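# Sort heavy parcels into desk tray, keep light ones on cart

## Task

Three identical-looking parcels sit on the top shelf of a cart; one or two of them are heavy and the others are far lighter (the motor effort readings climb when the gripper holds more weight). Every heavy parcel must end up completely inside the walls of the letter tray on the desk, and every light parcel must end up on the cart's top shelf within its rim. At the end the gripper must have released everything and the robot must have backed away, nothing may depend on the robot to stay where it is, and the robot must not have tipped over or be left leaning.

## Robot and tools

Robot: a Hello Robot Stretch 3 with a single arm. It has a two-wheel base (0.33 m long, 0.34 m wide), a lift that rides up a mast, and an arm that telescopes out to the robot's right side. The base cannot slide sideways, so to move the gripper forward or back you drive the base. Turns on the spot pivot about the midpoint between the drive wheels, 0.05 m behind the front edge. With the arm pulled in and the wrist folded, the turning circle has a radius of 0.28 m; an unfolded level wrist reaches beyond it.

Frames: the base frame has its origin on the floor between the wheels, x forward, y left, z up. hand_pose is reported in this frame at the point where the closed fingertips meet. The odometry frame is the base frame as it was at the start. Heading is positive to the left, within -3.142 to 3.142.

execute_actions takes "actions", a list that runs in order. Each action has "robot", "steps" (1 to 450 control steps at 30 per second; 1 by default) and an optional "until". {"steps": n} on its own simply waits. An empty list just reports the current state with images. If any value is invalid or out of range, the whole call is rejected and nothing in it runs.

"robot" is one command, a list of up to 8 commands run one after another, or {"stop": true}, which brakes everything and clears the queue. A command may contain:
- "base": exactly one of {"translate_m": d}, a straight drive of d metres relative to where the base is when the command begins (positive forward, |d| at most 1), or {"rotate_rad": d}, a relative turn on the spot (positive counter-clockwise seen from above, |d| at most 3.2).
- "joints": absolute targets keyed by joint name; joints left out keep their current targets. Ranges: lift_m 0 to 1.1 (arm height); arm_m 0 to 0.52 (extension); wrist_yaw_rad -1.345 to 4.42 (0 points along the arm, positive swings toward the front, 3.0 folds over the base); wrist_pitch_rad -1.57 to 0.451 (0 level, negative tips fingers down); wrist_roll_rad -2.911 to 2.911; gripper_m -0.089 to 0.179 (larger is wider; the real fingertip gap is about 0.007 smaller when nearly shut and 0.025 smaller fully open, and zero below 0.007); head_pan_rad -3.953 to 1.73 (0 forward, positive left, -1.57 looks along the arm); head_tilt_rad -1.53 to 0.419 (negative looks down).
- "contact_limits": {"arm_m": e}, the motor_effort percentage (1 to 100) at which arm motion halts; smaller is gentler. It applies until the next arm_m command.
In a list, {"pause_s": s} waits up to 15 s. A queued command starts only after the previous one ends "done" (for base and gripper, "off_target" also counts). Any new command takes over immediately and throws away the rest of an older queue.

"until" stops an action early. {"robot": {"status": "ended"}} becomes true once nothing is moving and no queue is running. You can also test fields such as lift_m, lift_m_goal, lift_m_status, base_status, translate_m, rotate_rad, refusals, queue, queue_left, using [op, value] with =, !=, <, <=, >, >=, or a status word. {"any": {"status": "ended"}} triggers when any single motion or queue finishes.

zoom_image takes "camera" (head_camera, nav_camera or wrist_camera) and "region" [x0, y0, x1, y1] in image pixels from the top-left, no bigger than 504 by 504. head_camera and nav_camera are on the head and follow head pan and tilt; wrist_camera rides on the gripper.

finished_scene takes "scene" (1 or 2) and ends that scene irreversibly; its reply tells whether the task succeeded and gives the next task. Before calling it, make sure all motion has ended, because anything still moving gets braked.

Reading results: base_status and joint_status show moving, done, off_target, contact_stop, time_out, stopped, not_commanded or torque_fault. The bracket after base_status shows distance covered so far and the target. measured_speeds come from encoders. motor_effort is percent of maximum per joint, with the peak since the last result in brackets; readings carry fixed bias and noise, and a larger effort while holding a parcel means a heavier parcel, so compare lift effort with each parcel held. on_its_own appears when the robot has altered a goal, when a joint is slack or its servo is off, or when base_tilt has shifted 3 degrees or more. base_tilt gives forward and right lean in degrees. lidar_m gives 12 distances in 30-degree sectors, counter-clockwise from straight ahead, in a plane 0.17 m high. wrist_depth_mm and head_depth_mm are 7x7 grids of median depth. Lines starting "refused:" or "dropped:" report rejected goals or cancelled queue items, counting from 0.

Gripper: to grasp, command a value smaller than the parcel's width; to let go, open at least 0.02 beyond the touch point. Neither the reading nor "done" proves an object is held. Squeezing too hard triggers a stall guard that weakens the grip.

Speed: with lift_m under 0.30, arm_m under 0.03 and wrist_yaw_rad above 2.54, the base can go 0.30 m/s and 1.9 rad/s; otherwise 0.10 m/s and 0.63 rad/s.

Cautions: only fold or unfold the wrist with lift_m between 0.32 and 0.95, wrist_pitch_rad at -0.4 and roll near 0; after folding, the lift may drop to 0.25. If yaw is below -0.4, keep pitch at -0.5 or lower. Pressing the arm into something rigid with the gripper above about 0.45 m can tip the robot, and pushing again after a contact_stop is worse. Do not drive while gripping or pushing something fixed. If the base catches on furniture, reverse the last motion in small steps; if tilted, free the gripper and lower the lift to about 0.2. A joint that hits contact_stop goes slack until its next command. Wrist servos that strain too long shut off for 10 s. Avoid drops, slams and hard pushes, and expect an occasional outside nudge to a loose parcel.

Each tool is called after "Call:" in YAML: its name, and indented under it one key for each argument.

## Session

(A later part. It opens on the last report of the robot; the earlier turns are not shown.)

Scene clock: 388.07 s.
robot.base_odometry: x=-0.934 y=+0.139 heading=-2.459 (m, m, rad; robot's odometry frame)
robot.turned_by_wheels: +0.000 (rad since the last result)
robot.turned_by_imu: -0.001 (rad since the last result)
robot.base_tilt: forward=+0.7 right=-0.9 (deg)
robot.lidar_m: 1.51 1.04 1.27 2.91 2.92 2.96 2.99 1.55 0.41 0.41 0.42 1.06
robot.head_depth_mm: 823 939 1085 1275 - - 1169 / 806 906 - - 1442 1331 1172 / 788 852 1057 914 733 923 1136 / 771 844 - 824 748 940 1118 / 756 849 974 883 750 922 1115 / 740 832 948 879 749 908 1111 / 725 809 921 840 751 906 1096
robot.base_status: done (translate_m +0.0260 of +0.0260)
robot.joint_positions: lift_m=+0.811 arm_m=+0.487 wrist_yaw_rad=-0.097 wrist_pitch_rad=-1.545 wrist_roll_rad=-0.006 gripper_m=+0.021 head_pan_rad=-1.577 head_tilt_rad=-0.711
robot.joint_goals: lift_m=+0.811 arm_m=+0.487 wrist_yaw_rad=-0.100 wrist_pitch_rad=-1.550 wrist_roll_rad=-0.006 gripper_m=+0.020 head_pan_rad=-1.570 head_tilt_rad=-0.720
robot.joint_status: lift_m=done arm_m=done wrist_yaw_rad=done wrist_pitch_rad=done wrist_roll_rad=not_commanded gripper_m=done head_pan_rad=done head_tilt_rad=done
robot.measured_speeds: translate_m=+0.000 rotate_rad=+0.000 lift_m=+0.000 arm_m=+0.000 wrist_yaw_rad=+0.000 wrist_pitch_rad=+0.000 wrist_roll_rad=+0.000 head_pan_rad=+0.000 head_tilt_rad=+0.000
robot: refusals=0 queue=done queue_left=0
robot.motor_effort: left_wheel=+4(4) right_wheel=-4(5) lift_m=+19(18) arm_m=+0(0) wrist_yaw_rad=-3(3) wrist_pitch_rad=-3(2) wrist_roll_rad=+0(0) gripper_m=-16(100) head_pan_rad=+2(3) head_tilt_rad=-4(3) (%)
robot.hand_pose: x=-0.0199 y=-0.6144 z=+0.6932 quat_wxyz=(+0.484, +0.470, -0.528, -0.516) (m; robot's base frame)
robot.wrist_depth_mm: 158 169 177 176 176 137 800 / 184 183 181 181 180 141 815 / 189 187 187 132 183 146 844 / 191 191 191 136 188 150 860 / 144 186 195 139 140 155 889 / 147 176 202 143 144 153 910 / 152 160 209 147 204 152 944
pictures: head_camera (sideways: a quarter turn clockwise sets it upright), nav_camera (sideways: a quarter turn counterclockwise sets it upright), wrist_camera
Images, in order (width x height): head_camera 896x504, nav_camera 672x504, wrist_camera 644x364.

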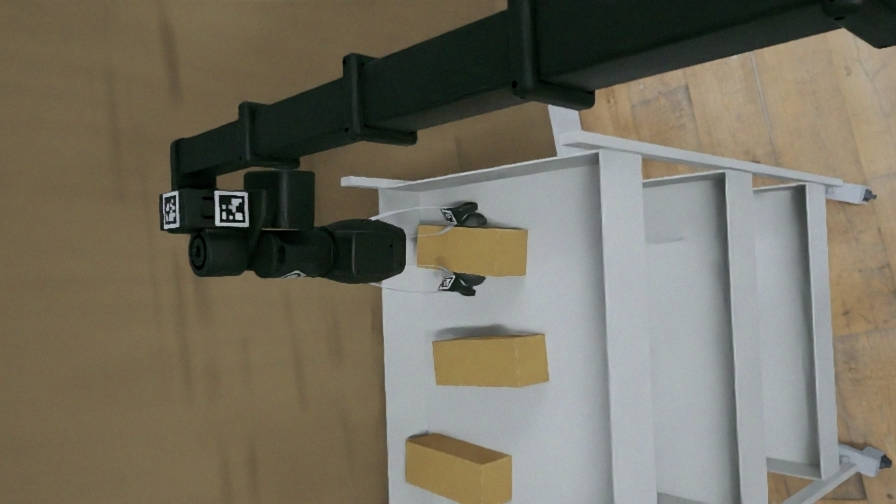

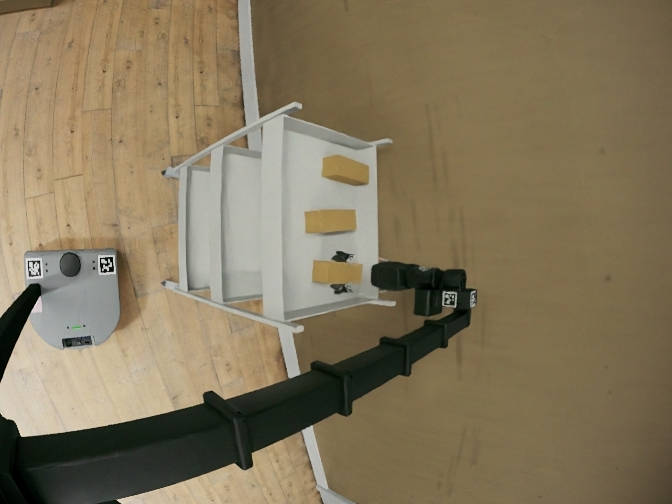

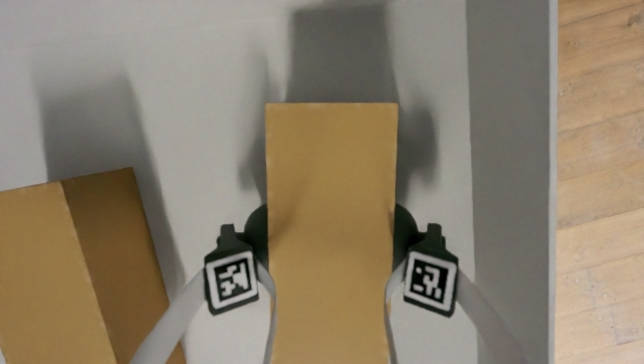

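Call:
execute_actions:
  actions:
    - {"robot": {"joints": {"lift_m": 0.84}}, "steps": 150, "until": {"robot": {"status": "ended"}}}

Scene clock: 394.30 s.
robot.base_odometry: x=-0.934 y=+0.139 heading=-2.459 (m, m, rad; robot's odometry frame)
robot.turned_by_wheels: +0.000 (rad since the last result)
robot.turned_by_imu: -0.001 (rad since the last result)
robot.base_tilt: forward=+0.8 right=-0.8 (deg)
robot.lidar_m: 1.51 1.04 1.27 2.90 2.91 2.97 2.99 1.55 0.41 0.40 0.42 1.06
robot.head_depth_mm: 824 941 1072 - - 1303 1172 / 806 897 - 1274 1460 1328 1168 / 789 - 1040 912 731 921 1134 / 771 839 - 795 749 940 1117 / 754 849 976 883 749 922 1120 / 740 830 948 877 751 905 1113 / 724 811 923 841 752 906 1091
robot.base_status: done (translate_m +0.0260 of +0.0260)
robot.joint_positions: lift_m=+0.839 arm_m=+0.487 wrist_yaw_rad=-0.097 wrist_pitch_rad=-1.545 wrist_roll_rad=-0.006 gripper_m=+0.021 head_pan_rad=-1.577 head_tilt_rad=-0.711
robot.joint_goals: lift_m=+0.840 arm_m=+0.487 wrist_yaw_rad=-0.100 wrist_pitch_rad=-1.550 wrist_roll_rad=-0.006 gripper_m=+0.020 head_pan_rad=-1.570 head_tilt_rad=-0.720
robot.joint_status: lift_m=done arm_m=done wrist_yaw_rad=done wrist_pitch_rad=done wrist_roll_rad=not_commanded gripper_m=done head_pan_rad=done head_tilt_rad=done
robot.measured_speeds: translate_m=+0.000 rotate_rad=+0.000 lift_m=+0.000 arm_m=+0.000 wrist_yaw_rad=+0.000 wrist_pitch_rad=+0.000 wrist_roll_rad=+0.000 head_pan_rad=+0.000 head_tilt_rad=+0.000
robot: refusals=0 queue=done queue_left=0
robot.motor_effort: left_wheel=+4(3) right_wheel=-4(5) lift_m=+40(41) arm_m=+0(1) wrist_yaw_rad=-3(3) wrist_pitch_rad=-2(2) wrist_roll_rad=+0(0) gripper_m=-16(16) head_pan_rad=+2(3) head_tilt_rad=-3(3) (%)
robot.hand_pose: x=-0.0199 y=-0.6144 z=+0.7213 quat_wxyz=(+0.484, +0.470, -0.528, -0.516) (m; robot's base frame)
robot.wrist_depth_mm: 164 168 184 202 202 174 830 / 211 210 209 208 207 181 841 / 217 216 214 133 210 188 887 / 220 208 220 136 216 196 908 / 172 186 225 139 140 203 915 / 178 179 232 143 144 567 953 / 185 182 239 147 234 970 993
pictures: head_camera (sideways: a quarter turn clockwise sets it upright), nav_camera (sideways: a quarter turn counterclockwise sets it upright), wrist_camera
Images, in order (width x height): head_camera 896x504, nav_camera 672x504, wrist_camera 644x364.

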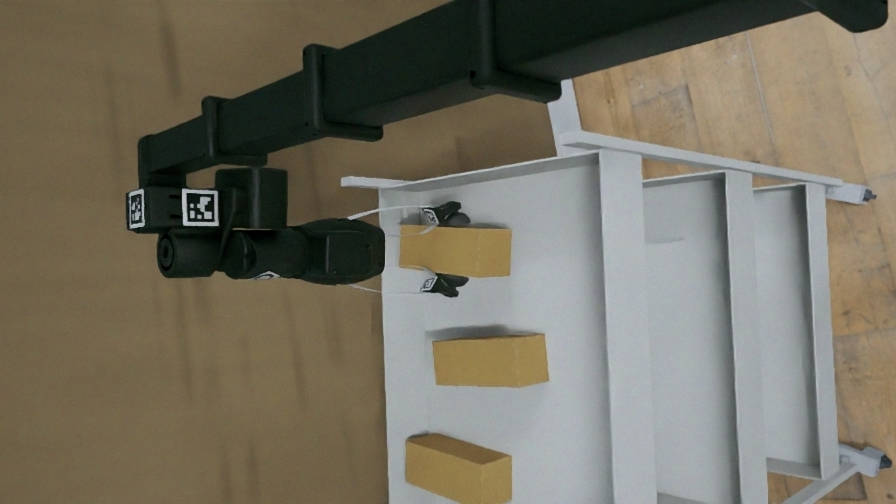

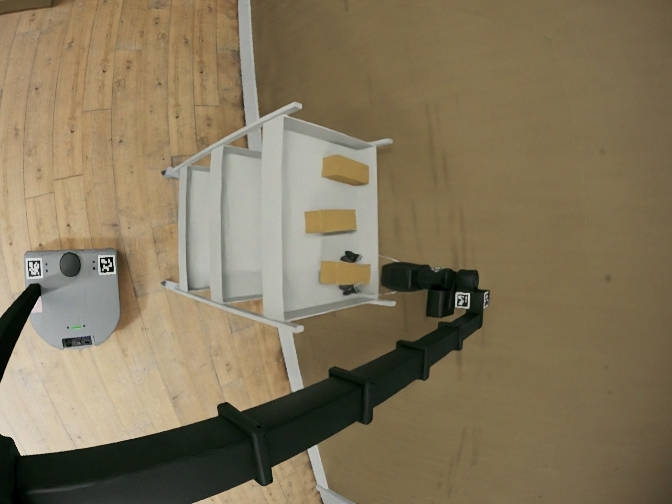

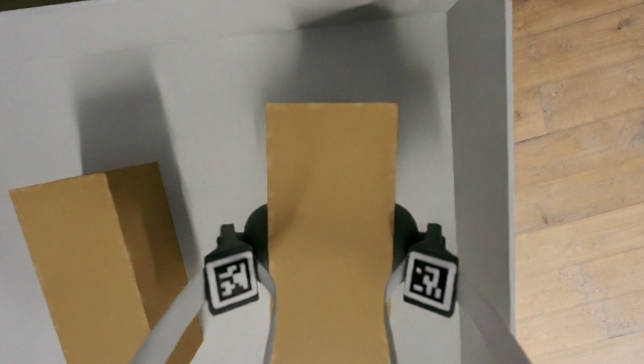

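Call:
execute_actions:
  actions: []

Scene clock: 402.07 s.
robot.base_odometry: x=-0.934 y=+0.139 heading=-2.459 (m, m, rad; robot's odometry frame)
robot.turned_by_wheels: +0.000 (rad since the last result)
robot.turned_by_imu: +0.000 (rad since the last result)
robot.base_tilt: forward=+0.7 right=-0.9 (deg)
robot.lidar_m: 1.51 1.03 1.26 2.90 2.92 2.97 3.01 1.54 0.41 0.41 0.42 1.06
robot.head_depth_mm: 822 937 1072 - - 1300 1169 / 804 898 - 1282 1458 1336 1171 / 789 - 1040 915 731 922 1137 / 771 841 - 795 749 939 1112 / 754 849 971 883 750 922 1118 / 739 831 946 877 750 906 1116 / 726 810 923 841 752 908 1093
robot.base_status: done (translate_m +0.0260 of +0.0260)
robot.joint_positions: lift_m=+0.839 arm_m=+0.487 wrist_yaw_rad=-0.097 wrist_pitch_rad=-1.545 wrist_roll_rad=-0.006 gripper_m=+0.021 head_pan_rad=-1.577 head_tilt_rad=-0.711
robot.joint_goals: lift_m=+0.840 arm_m=+0.487 wrist_yaw_rad=-0.100 wrist_pitch_rad=-1.550 wrist_roll_rad=-0.006 gripper_m=+0.020 head_pan_rad=-1.570 head_tilt_rad=-0.720
robot.joint_status: lift_m=done arm_m=done wrist_yaw_rad=done wrist_pitch_rad=done wrist_roll_rad=not_commanded gripper_m=done head_pan_rad=done head_tilt_rad=done
robot.measured_speeds: translate_m=+0.000 rotate_rad=+0.000 lift_m=+0.000 arm_m=+0.000 wrist_yaw_rad=+0.000 wrist_pitch_rad=+0.000 wrist_roll_rad=+0.000 head_pan_rad=+0.000 head_tilt_rad=+0.000
robot: refusals=0 queue=done queue_left=0
robot.motor_effort: left_wheel=+4(4) right_wheel=-4(4) lift_m=+40(40) arm_m=+0(0) wrist_yaw_rad=-4(3) wrist_pitch_rad=-2(2) wrist_roll_rad=+0(0) gripper_m=-17(16) head_pan_rad=+2(3) head_tilt_rad=-3(5) (%)
robot.hand_pose: x=-0.0199 y=-0.6144 z=+0.7213 quat_wxyz=(+0.484, +0.470, -0.528, -0.516) (m; robot's base frame)
robot.wrist_depth_mm: 165 168 184 202 201 174 839 / 211 211 210 208 206 180 842 / 217 216 214 133 210 188 873 / 220 208 220 136 216 196 910 / 173 185 223 139 140 204 926 / 178 179 232 143 143 573 941 / 186 183 239 147 234 964 984
pictures: head_camera (sideways: a quarter turn clockwise sets it upright), nav_camera (sideways: a quarter turn counterclockwise sets it upright), wrist_camera
Images, in order (width x height): head_camera 896x504, nav_camera 672x504, wrist_camera 644x364.

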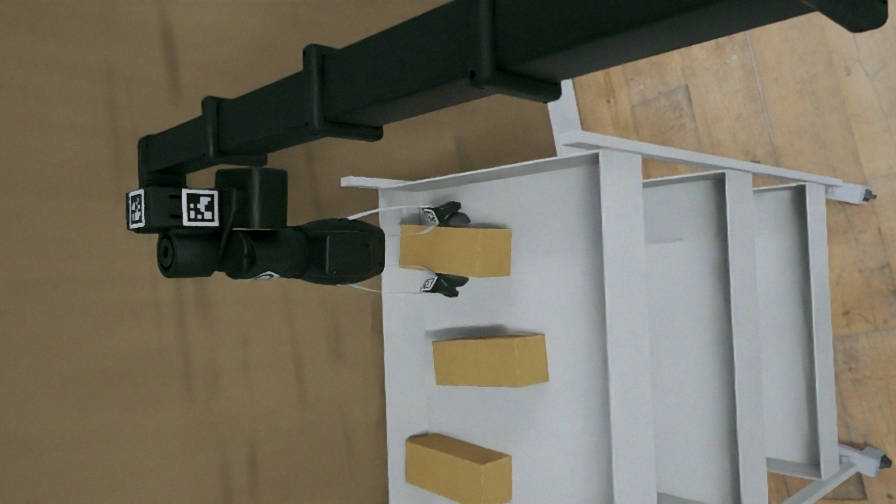

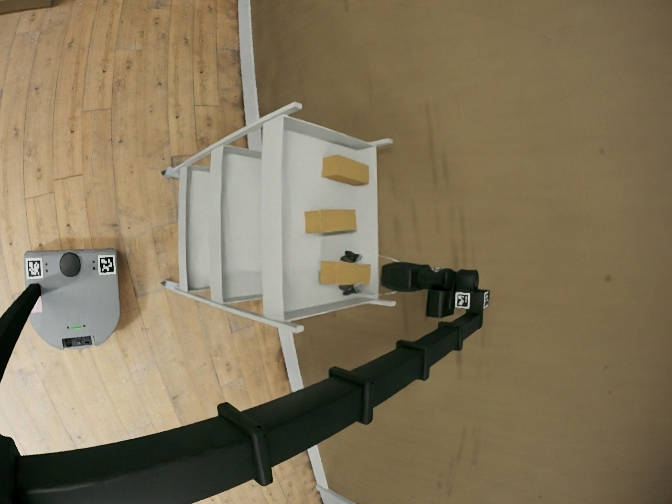

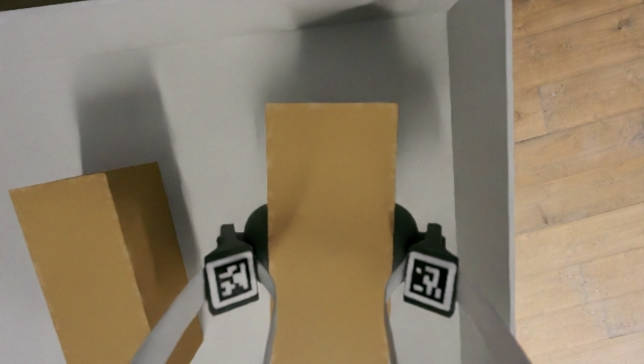

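Call:
execute_actions:
  actions:
    - {"robot": {"joints": {"lift_m": 0.822}}, "steps": 150, "until": {"robot": {"status": "ended"}}}

Scene clock: 435.60 s.
robot.base_odometry: x=-0.934 y=+0.139 heading=-2.459 (m, m, rad; robot's odometry frame)
robot.turned_by_wheels: +0.000 (rad since the last result)
robot.turned_by_imu: +0.000 (rad since the last result)
robot.base_tilt: forward=+0.7 right=-0.9 (deg)
robot.lidar_m: 1.51 1.04 1.27 2.91 2.92 2.96 2.99 1.54 0.41 0.41 0.42 1.06
robot.head_depth_mm: 823 937 1079 1254 - - 1172 / 806 905 - 1287 1447 1337 1172 / 786 856 1053 913 731 918 1135 / 770 844 - 820 749 938 1115 / 753 849 975 883 750 922 1121 / 738 832 949 876 750 906 1113 / 725 814 924 839 751 906 1092
robot.base_status: done (translate_m +0.0260 of +0.0260)
robot.joint_positions: lift_m=+0.822 arm_m=+0.487 wrist_yaw_rad=-0.097 wrist_pitch_rad=-1.545 wrist_roll_rad=-0.006 gripper_m=+0.021 head_pan_rad=-1.577 head_tilt_rad=-0.711
robot.joint_goals: lift_m=+0.822 arm_m=+0.487 wrist_yaw_rad=-0.100 wrist_pitch_rad=-1.550 wrist_roll_rad=-0.006 gripper_m=+0.020 head_pan_rad=-1.570 head_tilt_rad=-0.720
robot.joint_status: lift_m=done arm_m=done wrist_yaw_rad=done wrist_pitch_rad=done wrist_roll_rad=not_commanded gripper_m=done head_pan_rad=done head_tilt_rad=done
robot.measured_speeds: translate_m=+0.000 rotate_rad=+0.000 lift_m=+0.000 arm_m=+0.000 wrist_yaw_rad=+0.000 wrist_pitch_rad=+0.000 wrist_roll_rad=+0.000 head_pan_rad=+0.000 head_tilt_rad=+0.000
robot: refusals=0 queue=done queue_left=0
robot.motor_effort: left_wheel=+3(4) right_wheel=-4(4) lift_m=+20(40) arm_m=+1(0) wrist_yaw_rad=-3(4) wrist_pitch_rad=-2(2) wrist_roll_rad=+0(0) gripper_m=-17(16) head_pan_rad=+2(2) head_tilt_rad=-4(4) (%)
robot.hand_pose: x=-0.0199 y=-0.6144 z=+0.7042 quat_wxyz=(+0.484, +0.470, -0.528, -0.516) (m; robot's base frame)
robot.wrist_depth_mm: 158 168 184 187 185 148 806 / 195 194 193 191 190 152 846 / 200 199 197 133 193 157 877 / 203 202 202 136 199 162 884 / 155 185 208 140 140 168 905 / 159 176 214 143 144 167 929 / 164 164 220 147 216 200 947
pictures: head_camera (sideways: a quarter turn clockwise sets it upright), nav_camera (sideways: a quarter turn counterclockwise sets it upright), wrist_camera
Images, in order (width x height): head_camera 896x504, nav_camera 672x504, wrist_camera 644x364.

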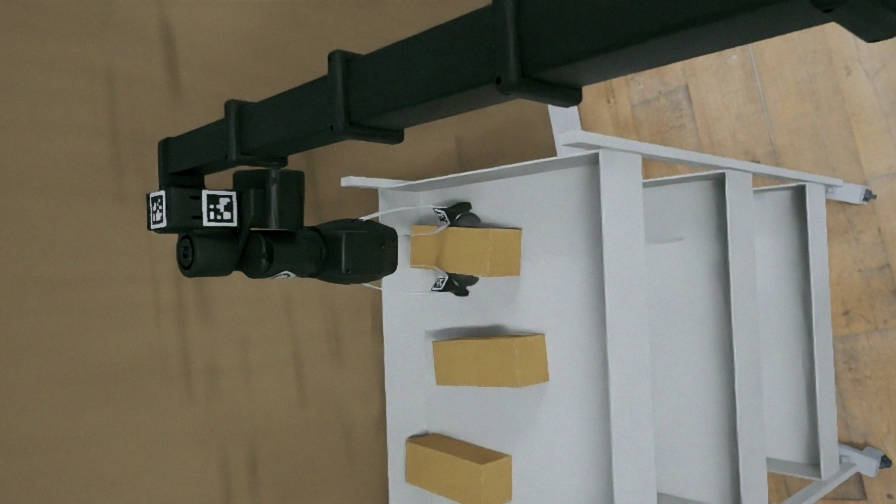

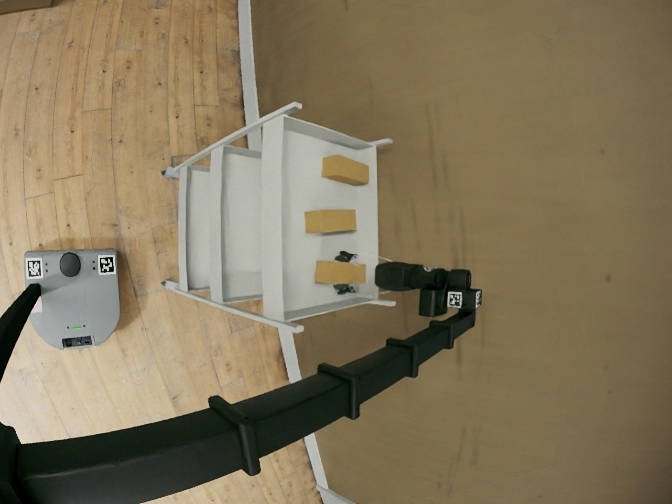

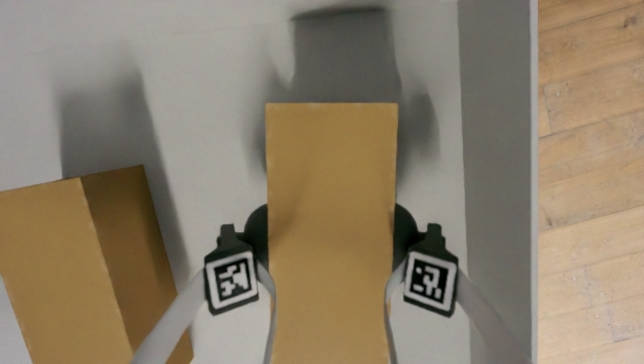

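Call:
execute_actions:
  actions:
    - {"robot": {"joints": {"lift_m": 0.98, "head_pan_rad": -3.05, "head_tilt_rad": -0.5}}, "steps": 150, "until": {"robot": {"lift_m": [">", 0.93]}}}
    - {"robot": {"base": {"rotate_rad": 0.09}, "joints": {"arm_m": 0.02, "wrist_yaw_rad": 0.0}}, "steps": 90, "until": {"robot": {"base_status": ["!=", "moving"]}}}
    - {"robot": {"base": {"translate_m": -1.0}}, "steps": 400, "until": {"robot": {"translate_m": ["<=", -0.6]}}}
    - {"robot": {"base": {"translate_m": -0.95}}, "steps": 450, "until": {"robot": {"status": "ended"}}}

Scene clock: 566.70 s.
robot.base_odometry: x=+0.176 y=+1.222 heading=-2.369 (m, m, rad; robot's odometry frame)
robot.turned_by_wheels: +0.090 (rad since the last result)
robot.turned_by_imu: +0.087 (rad since the last result)
robot.base_tilt: forward=+0.8 right=-0.9 (deg)
robot.lidar_m: 1.56 2.64 2.63 2.46 2.45 1.59 1.12 1.58 1.07 1.00 1.04 1.32
robot.head_depth_mm: 1330 1452 1539 - - - - / 1328 1456 1536 - - - - / 1328 1450 1373 - 1743 - - / 1323 1446 1367 1061 1797 - - / 1317 1445 1490 1062 1698 - - / 1312 1432 1561 1073 1805 - - / 1310 1434 1583 1763 1879 - -
robot.base_status: done (translate_m -0.9500 of -0.9500)
robot.joint_positions: lift_m=+0.979 arm_m=+0.020 wrist_yaw_rad=-0.001 wrist_pitch_rad=-1.545 wrist_roll_rad=-0.006 gripper_m=+0.021 head_pan_rad=-3.043 head_tilt_rad=-0.507
robot.joint_goals: lift_m=+0.980 arm_m=+0.020 wrist_yaw_rad=+0.000 wrist_pitch_rad=-1.550 wrist_roll_rad=-0.006 gripper_m=+0.020 head_pan_rad=-3.050 head_tilt_rad=-0.500
robot.joint_status: lift_m=done arm_m=done wrist_yaw_rad=done wrist_pitch_rad=done wrist_roll_rad=not_commanded gripper_m=done head_pan_rad=done head_tilt_rad=done
robot.measured_speeds: translate_m=+0.000 rotate_rad=+0.000 lift_m=+0.000 arm_m=+0.000 wrist_yaw_rad=+0.000 wrist_pitch_rad=+0.000 wrist_roll_rad=+0.000 head_pan_rad=+0.000 head_tilt_rad=+0.000
robot: refusals=0 queue=done queue_left=0
robot.motor_effort: left_wheel=-3(7) right_wheel=+5(10) lift_m=+40(45) arm_m=-3(4) wrist_yaw_rad=+2(7) wrist_pitch_rad=-3(2) wrist_roll_rad=+0(0) gripper_m=-16(16) head_pan_rad=-2(28) head_tilt_rad=+3(16) (%)
robot.hand_pose: x=-0.0216 y=-0.1477 z=+0.8613 quat_wxyz=(+0.508, +0.495, -0.505, -0.493) (m; robot's base frame)
robot.wrist_depth_mm: 1000 - 977 989 992 972 965 / - - - - - 994 - / - - - 133 - - - / - - - 136 - - - / - - - 140 140 - - / - - - 143 144 - - / - - - 147 - - -
pictures: head_camera (sideways: a quarter turn clockwise sets it upright), nav_camera (sideways: a quarter turn counterclockwise sets it upright), wrist_camera
Images, in order (width x height): head_camera 896x504, nav_camera 672x504, wrist_camera 644x364.

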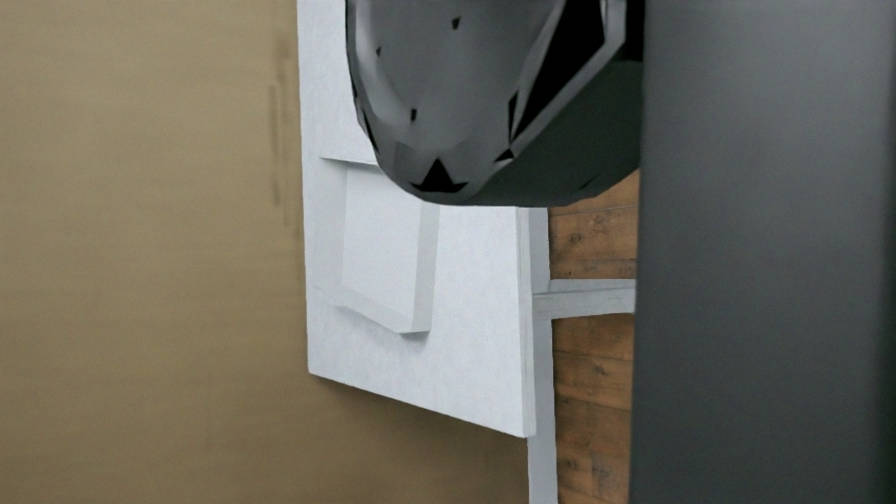

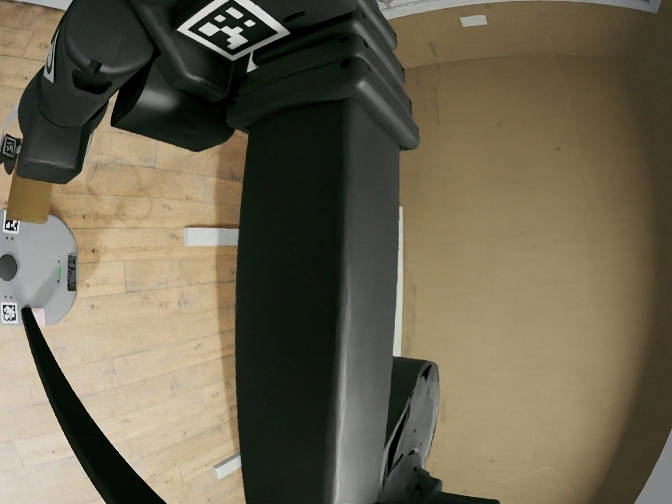

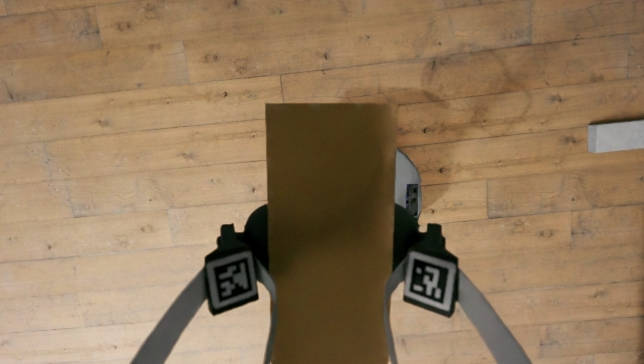

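Call:
zoom_image:
  camera: "head_camera"
  region: [280, 130, 650, 460]

Region (280, 130, 650, 460) of head_camera's 896x504 image, scaled by 1.362, with more detail than that image has; it fills the top 450 rows of this view, and the rest is white.

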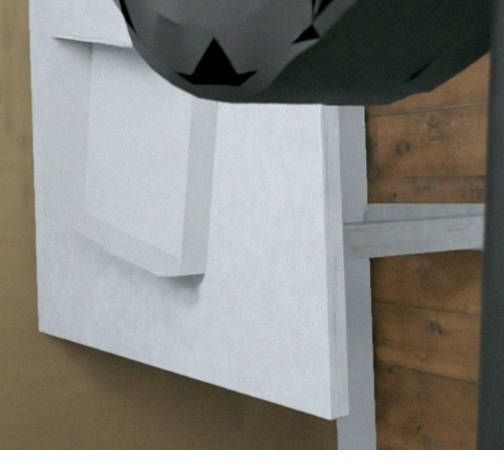

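Call:
execute_actions:
  actions:
    - {"robot": {"base": {"translate_m": -0.48}, "joints": {"head_pan_rad": -1.57, "head_tilt_rad": -0.72}}, "steps": 300, "until": {"robot": {"base_status": ["!=", "moving"]}}}
    - {"robot": {"base": {"rotate_rad": -1.46}, "joints": {"arm_m": 0.47, "wrist_yaw_rad": -0.175}}, "steps": 200, "until": {"robot": {"base_status": ["!=", "moving"]}}}
    - {"robot": {"base": {"translate_m": 0.087}}, "steps": 200, "until": {"robot": {"status": "ended"}}}

Scene clock: 697.80 s.
robot.base_odometry: x=+0.452 y=+1.612 heading=+2.455 (m, m, rad; robot's odometry frame)
robot.turned_by_wheels: -1.460 (rad since the last result)
robot.turned_by_imu: -1.467 (rad since the last result)
robot.base_tilt: forward=+0.7 right=-0.9 (deg)
robot.lidar_m: 0.96 0.98 1.40 3.07 3.21 2.59 2.70 1.34 1.11 0.64 1.12 0.99
robot.head_depth_mm: - - 952 781 677 609 1171 / 971 1067 932 798 678 610 1173 / 923 1059 940 801 677 611 1172 / - - 706 762 679 599 1161 / 932 1052 996 785 680 600 1173 / 927 1049 1105 810 682 599 1178 / 928 1047 1201 1416 1506 1264 1179
robot.base_status: done (translate_m +0.0870 of +0.0870)
robot.joint_positions: lift_m=+0.979 arm_m=+0.470 wrist_yaw_rad=-0.174 wrist_pitch_rad=-1.545 wrist_roll_rad=-0.006 gripper_m=+0.021 head_pan_rad=-1.577 head_tilt_rad=-0.711
robot.joint_goals: lift_m=+0.980 arm_m=+0.470 wrist_yaw_rad=-0.175 wrist_pitch_rad=-1.550 wrist_roll_rad=-0.006 gripper_m=+0.020 head_pan_rad=-1.570 head_tilt_rad=-0.720
robot.joint_status: lift_m=done arm_m=done wrist_yaw_rad=done wrist_pitch_rad=done wrist_roll_rad=not_commanded gripper_m=done head_pan_rad=done head_tilt_rad=done
robot.measured_speeds: translate_m=+0.000 rotate_rad=+0.000 lift_m=+0.000 arm_m=+0.000 wrist_yaw_rad=+0.000 wrist_pitch_rad=+0.000 wrist_roll_rad=+0.000 head_pan_rad=+0.000 head_tilt_rad=+0.000
robot: refusals=0 queue=done queue_left=0
robot.motor_effort: left_wheel=+3(10) right_wheel=-4(9) lift_m=+41(41) arm_m=+0(1) wrist_yaw_rad=-1(4) wrist_pitch_rad=-3(2) wrist_roll_rad=+0(0) gripper_m=-16(16) head_pan_rad=+2(27) head_tilt_rad=-5(17) (%)
robot.hand_pose: x=-0.0186 y=-0.5975 z=+0.8613 quat_wxyz=(+0.463, +0.449, -0.545, -0.534) (m; robot's base frame)
robot.wrist_depth_mm: 889 287 282 280 277 276 251 / - 292 290 286 285 283 252 / - 299 295 133 290 291 261 / - 308 305 136 296 297 274 / - 316 311 140 141 306 288 / - - 320 143 144 309 286 / - - 329 147 325 325 323
pictures: head_camera (sideways: a quarter turn clockwise sets it upright), nav_camera (sideways: a quarter turn counterclockwise sets it upright), wrist_camera
Images, in order (width x height): head_camera 896x504, nav_camera 672x504, wrist_camera 644x364.

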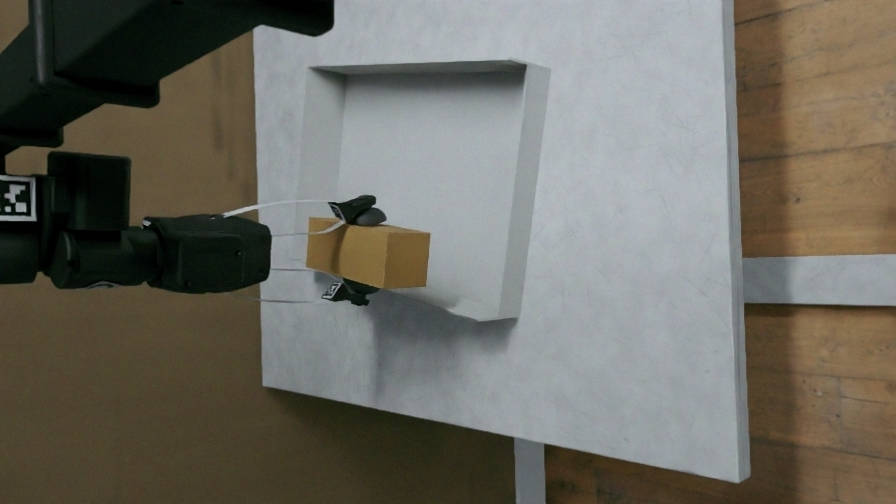

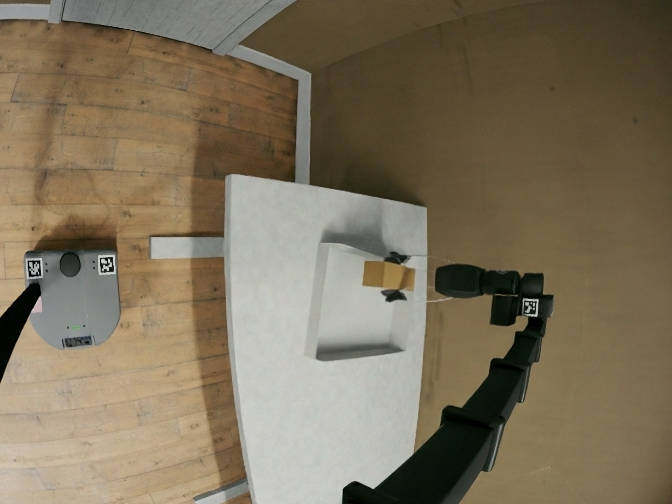

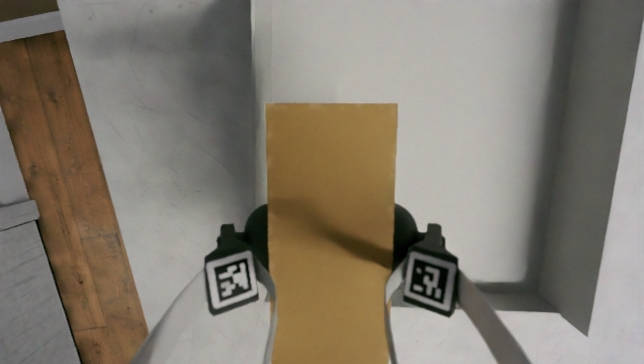

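Call:
execute_actions:
  actions:
    - {"robot": {"base": {"translate_m": -0.0355}, "joints": {"arm_m": 0.515, "lift_m": 0.942}}, "steps": 200, "until": {"robot": {"status": "ended"}}}

Scene clock: 754.47 s.
robot.base_odometry: x=+0.480 y=+1.589 heading=+2.455 (m, m, rad; robot's odometry frame)
robot.turned_by_wheels: +0.000 (rad since the last result)
robot.turned_by_imu: +0.000 (rad since the last result)
robot.base_tilt: forward=+0.7 right=-0.9 (deg)
robot.lidar_m: 0.99 1.02 1.46 3.06 3.21 2.55 2.70 1.31 1.11 0.64 1.12 1.02
robot.head_depth_mm: 928 - - 782 676 609 1171 / - 1102 933 784 677 609 1171 / - 1080 929 801 678 609 1164 / - - 771 763 679 599 1175 / 932 1054 993 783 679 598 1155 / 931 1048 993 808 682 600 1174 / 929 1048 1197 1347 697 601 1174
robot.base_status: done (translate_m -0.0355 of -0.0355)
robot.joint_positions: lift_m=+0.942 arm_m=+0.515 wrist_yaw_rad=-0.174 wrist_pitch_rad=-1.545 wrist_roll_rad=-0.006 gripper_m=+0.021 head_pan_rad=-1.577 head_tilt_rad=-0.711
robot.joint_goals: lift_m=+0.942 arm_m=+0.515 wrist_yaw_rad=-0.175 wrist_pitch_rad=-1.550 wrist_roll_rad=-0.006 gripper_m=+0.020 head_pan_rad=-1.570 head_tilt_rad=-0.720
robot.joint_status: lift_m=done arm_m=done wrist_yaw_rad=done wrist_pitch_rad=done wrist_roll_rad=not_commanded gripper_m=done head_pan_rad=done head_tilt_rad=done
robot.measured_speeds: translate_m=+0.000 rotate_rad=+0.000 lift_m=+0.000 arm_m=+0.000 wrist_yaw_rad=+0.000 wrist_pitch_rad=+0.000 wrist_roll_rad=+0.000 head_pan_rad=+0.000 head_tilt_rad=+0.000
robot: refusals=0 queue=done queue_left=0
robot.motor_effort: left_wheel=+3(4) right_wheel=-3(11) lift_m=+20(41) arm_m=+0(0) wrist_yaw_rad=-1(1) wrist_pitch_rad=-2(2) wrist_roll_rad=+0(0) gripper_m=-16(16) head_pan_rad=+3(2) head_tilt_rad=-4(3) (%)
robot.hand_pose: x=-0.0186 y=-0.6425 z=+0.8242 quat_wxyz=(+0.463, +0.449, -0.545, -0.534) (m; robot's base frame)
robot.wrist_depth_mm: 249 248 244 244 242 241 219 / 257 254 250 249 248 248 219 / 264 261 255 133 253 254 217 / 271 270 261 136 261 260 227 / 281 275 234 140 141 266 237 / - 284 279 143 143 272 237 / - 291 283 147 282 280 248
pictures: head_camera (sideways: a quarter turn clockwise sets it upright), nav_camera (sideways: a quarter turn counterclockwise sets it upright), wrist_camera
Images, in order (width x height): head_camera 896x504, nav_camera 672x504, wrist_camera 644x364.

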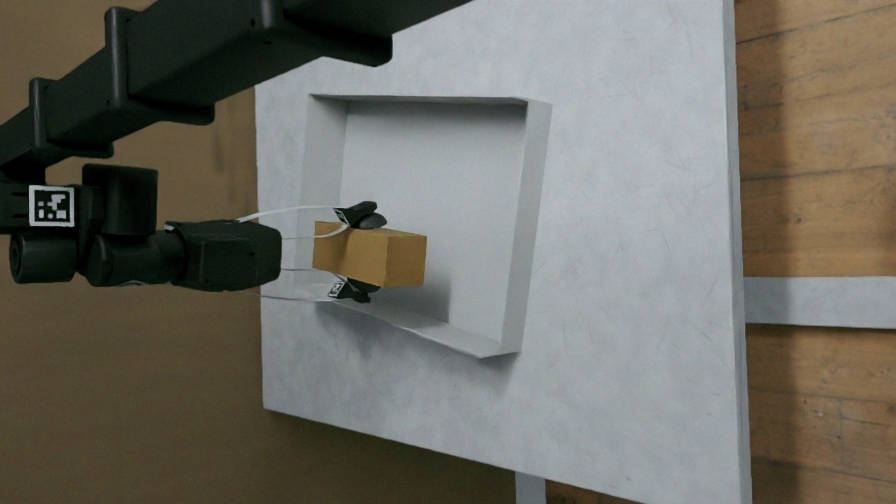

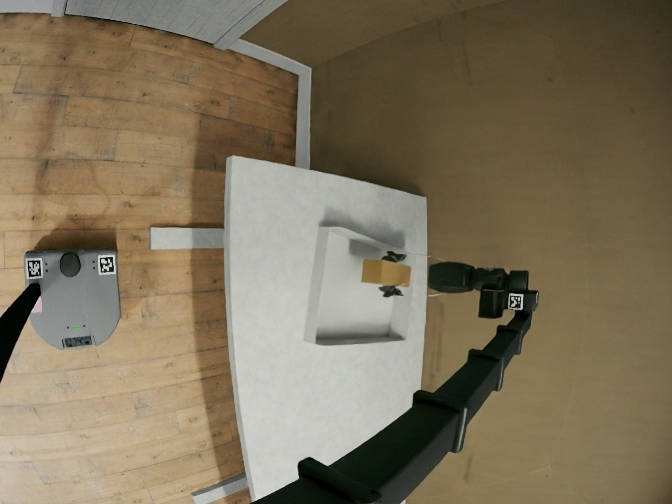

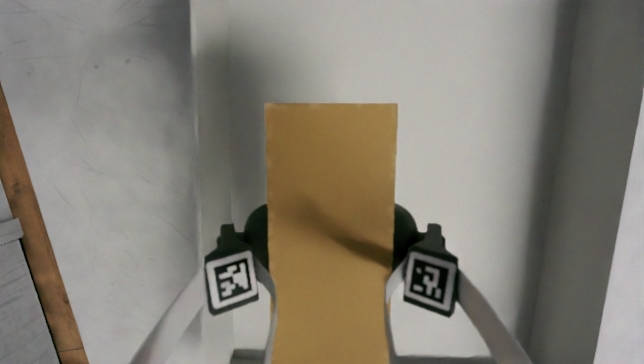

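Call:
execute_actions:
  actions:
    - {"robot": {"joints": {"lift_m": 0.873}}, "steps": 200, "until": {"robot": {"status": "ended"}}}

Scene clock: 766.90 s.
robot.base_odometry: x=+0.480 y=+1.589 heading=+2.455 (m, m, rad; robot's odometry frame)
robot.turned_by_wheels: +0.000 (rad since the last result)
robot.turned_by_imu: -0.001 (rad since the last result)
robot.base_tilt: forward=+0.7 right=-0.8 (deg)
robot.lidar_m: 0.99 1.02 1.45 3.07 3.23 2.56 2.70 1.31 1.11 0.64 1.12 1.02
robot.head_depth_mm: 944 1063 1051 - 663 610 1170 / 942 - 922 790 677 610 1172 / 920 1102 933 801 678 610 1175 / 920 - 926 763 678 598 1172 / 933 1053 997 783 679 600 1157 / 928 1053 994 808 681 601 1176 / 928 1045 1200 1347 697 601 1182
robot.base_status: done (translate_m -0.0355 of -0.0355)
robot.joint_positions: lift_m=+0.873 arm_m=+0.515 wrist_yaw_rad=-0.174 wrist_pitch_rad=-1.545 wrist_roll_rad=-0.006 gripper_m=+0.021 head_pan_rad=-1.577 head_tilt_rad=-0.711
robot.joint_goals: lift_m=+0.873 arm_m=+0.515 wrist_yaw_rad=-0.175 wrist_pitch_rad=-1.550 wrist_roll_rad=-0.006 gripper_m=+0.020 head_pan_rad=-1.570 head_tilt_rad=-0.720
robot.joint_status: lift_m=done arm_m=done wrist_yaw_rad=done wrist_pitch_rad=done wrist_roll_rad=not_commanded gripper_m=done head_pan_rad=done head_tilt_rad=done
robot.measured_speeds: translate_m=+0.000 rotate_rad=+0.000 lift_m=+0.000 arm_m=+0.000 wrist_yaw_rad=+0.000 wrist_pitch_rad=+0.000 wrist_roll_rad=+0.000 head_pan_rad=+0.000 head_tilt_rad=+0.000
robot: refusals=0 queue=done queue_left=0
robot.motor_effort: left_wheel=+3(3) right_wheel=-3(3) lift_m=+20(11) arm_m=+0(0) wrist_yaw_rad=-1(2) wrist_pitch_rad=-2(2) wrist_roll_rad=+0(1) gripper_m=-16(16) head_pan_rad=+3(2) head_tilt_rad=-3(5) (%)
robot.hand_pose: x=-0.0186 y=-0.6425 z=+0.7552 quat_wxyz=(+0.463, +0.449, -0.545, -0.534) (m; robot's base frame)
robot.wrist_depth_mm: 184 151 179 178 177 176 175 / 188 153 184 183 181 180 179 / 193 155 187 133 185 185 183 / 198 157 192 136 189 190 187 / 203 172 197 139 140 194 193 / 209 173 204 143 143 199 197 / 216 212 209 147 206 205 203
pictures: head_camera (sideways: a quarter turn clockwise sets it upright), nav_camera (sideways: a quarter turn counterclockwise sets it upright), wrist_camera
Images, in order (width x height): head_camera 896x504, nav_camera 672x504, wrist_camera 644x364.

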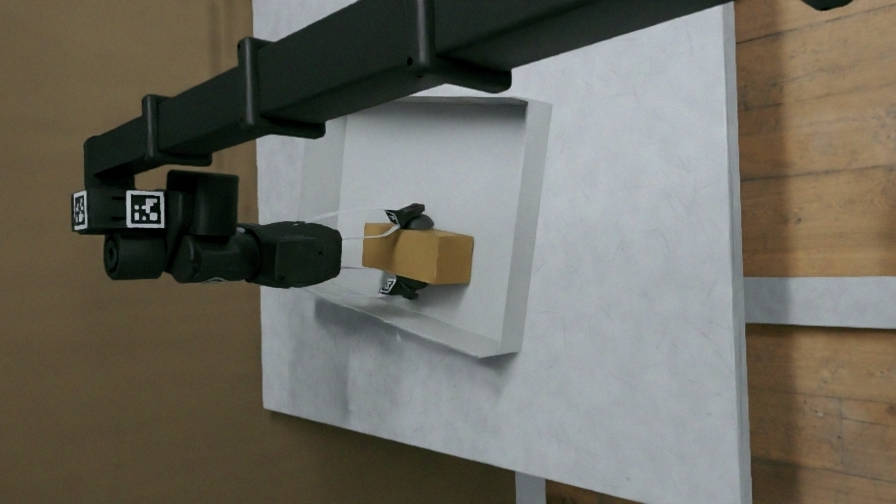

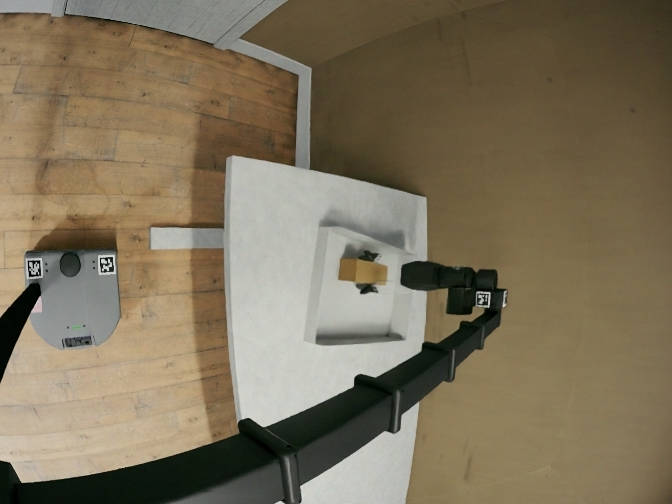

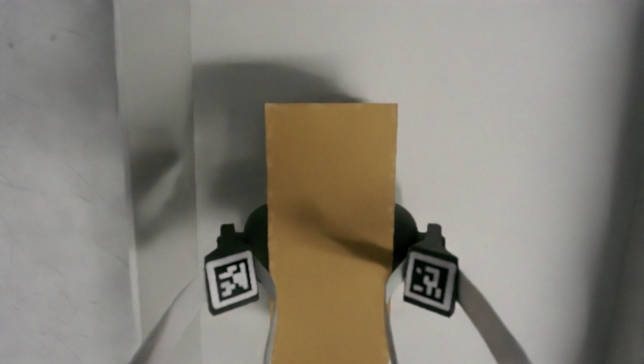

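Call:
execute_actions:
  actions:
    - {"robot": {"joints": {"gripper_m": 0.085}}, "steps": 60, "until": {"robot": {"status": "ended"}}}
    - {"robot": {"joints": {"lift_m": 0.944}}, "steps": 15}

Scene clock: 888.60 s.
robot.base_odometry: x=+0.480 y=+1.589 heading=+2.455 (m, m, rad; robot's odometry frame)
robot.turned_by_wheels: +0.000 (rad since the last result)
robot.turned_by_imu: -0.001 (rad since the last result)
robot.base_tilt: forward=+0.7 right=-0.8 (deg)
robot.lidar_m: 0.99 1.02 1.46 3.07 3.23 2.56 2.70 1.30 1.11 0.64 1.12 1.03
robot.head_depth_mm: 942 1046 - - 663 609 1177 / 926 - 924 779 678 610 1172 / 910 1101 935 800 679 610 1173 / 907 - 925 763 679 599 1175 / 934 1050 992 783 680 601 1156 / 929 1050 994 809 681 601 1173 / 928 1048 1203 1341 697 600 1177
robot.base_status: done (translate_m -0.0355 of -0.0355)
robot.joint_positions: lift_m=+0.898 arm_m=+0.515 wrist_yaw_rad=-0.174 wrist_pitch_rad=-1.545 wrist_roll_rad=-0.006 gripper_m=+0.085 head_pan_rad=-1.577 head_tilt_rad=-0.711
robot.joint_goals: lift_m=+0.944 arm_m=+0.515 wrist_yaw_rad=-0.175 wrist_pitch_rad=-1.550 wrist_roll_rad=-0.006 gripper_m=+0.085 head_pan_rad=-1.570 head_tilt_rad=-0.720
robot.joint_status: lift_m=moving arm_m=done wrist_yaw_rad=done wrist_pitch_rad=done wrist_roll_rad=not_commanded gripper_m=done head_pan_rad=done head_tilt_rad=done
robot.measured_speeds: translate_m=+0.000 rotate_rad=+0.000 lift_m=+0.097 arm_m=+0.000 wrist_yaw_rad=+0.000 wrist_pitch_rad=+0.000 wrist_roll_rad=+0.000 head_pan_rad=+0.000 head_tilt_rad=+0.000
robot: refusals=0 queue=running queue_left=0
robot.motor_effort: left_wheel=+3(3) right_wheel=-3(4) lift_m=+38(37) arm_m=+0(1) wrist_yaw_rad=-1(1) wrist_pitch_rad=-3(2) wrist_roll_rad=+0(0) gripper_m=+0(96) head_pan_rad=+3(2) head_tilt_rad=-4(4) (%)
robot.hand_pose: x=-0.0186 y=-0.6425 z=+0.7796 quat_wxyz=(+0.463, +0.449, -0.545, -0.534) (m; robot's base frame)
robot.wrist_depth_mm: 208 205 202 202 201 199 198 / 213 210 207 207 206 205 202 / 219 215 212 160 209 209 207 / 224 222 217 164 215 214 211 / 231 228 223 169 220 221 214 / 237 235 231 173 227 226 213 / 244 241 235 178 234 232 212
pictures: head_camera (sideways: a quarter turn clockwise sets it upright), nav_camera (sideways: a quarter turn counterclockwise sets it upright), wrist_camera
Images, in order (width x height): head_camera 896x504, nav_camera 672x504, wrist_camera 644x364.

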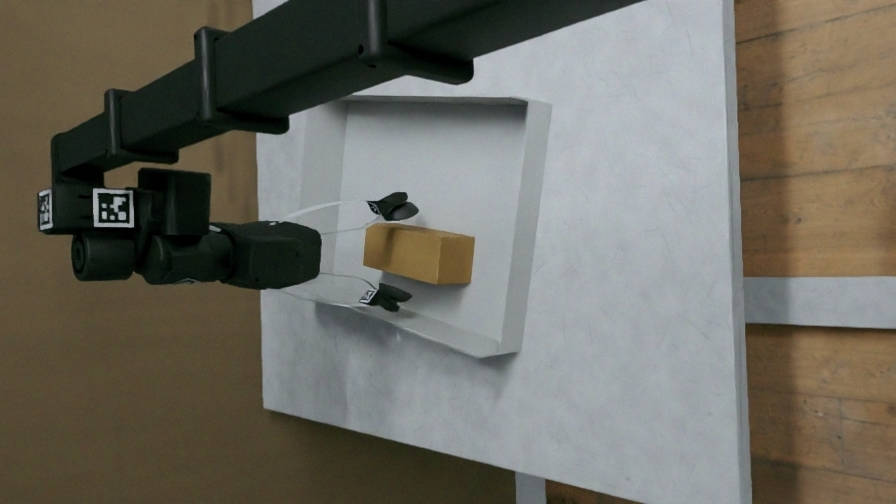

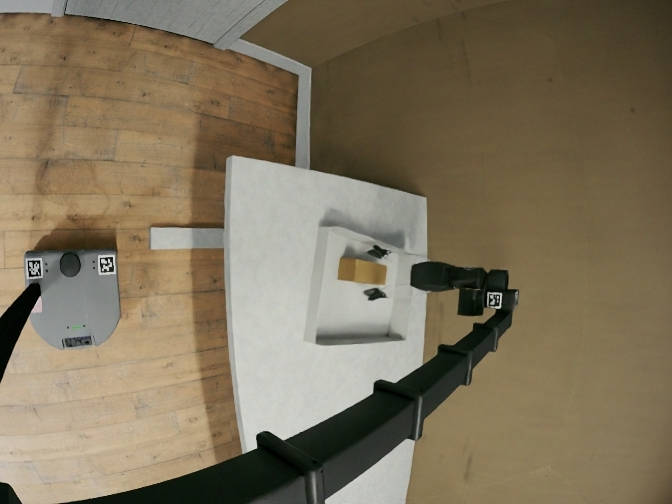

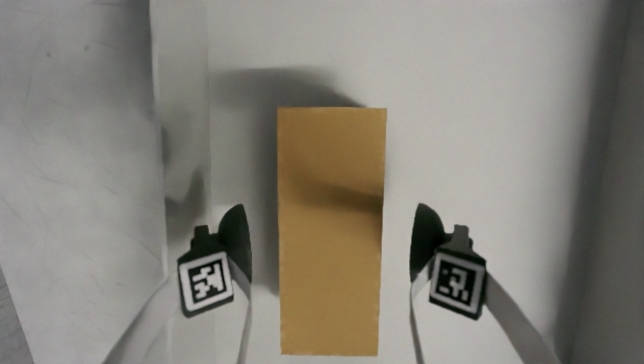

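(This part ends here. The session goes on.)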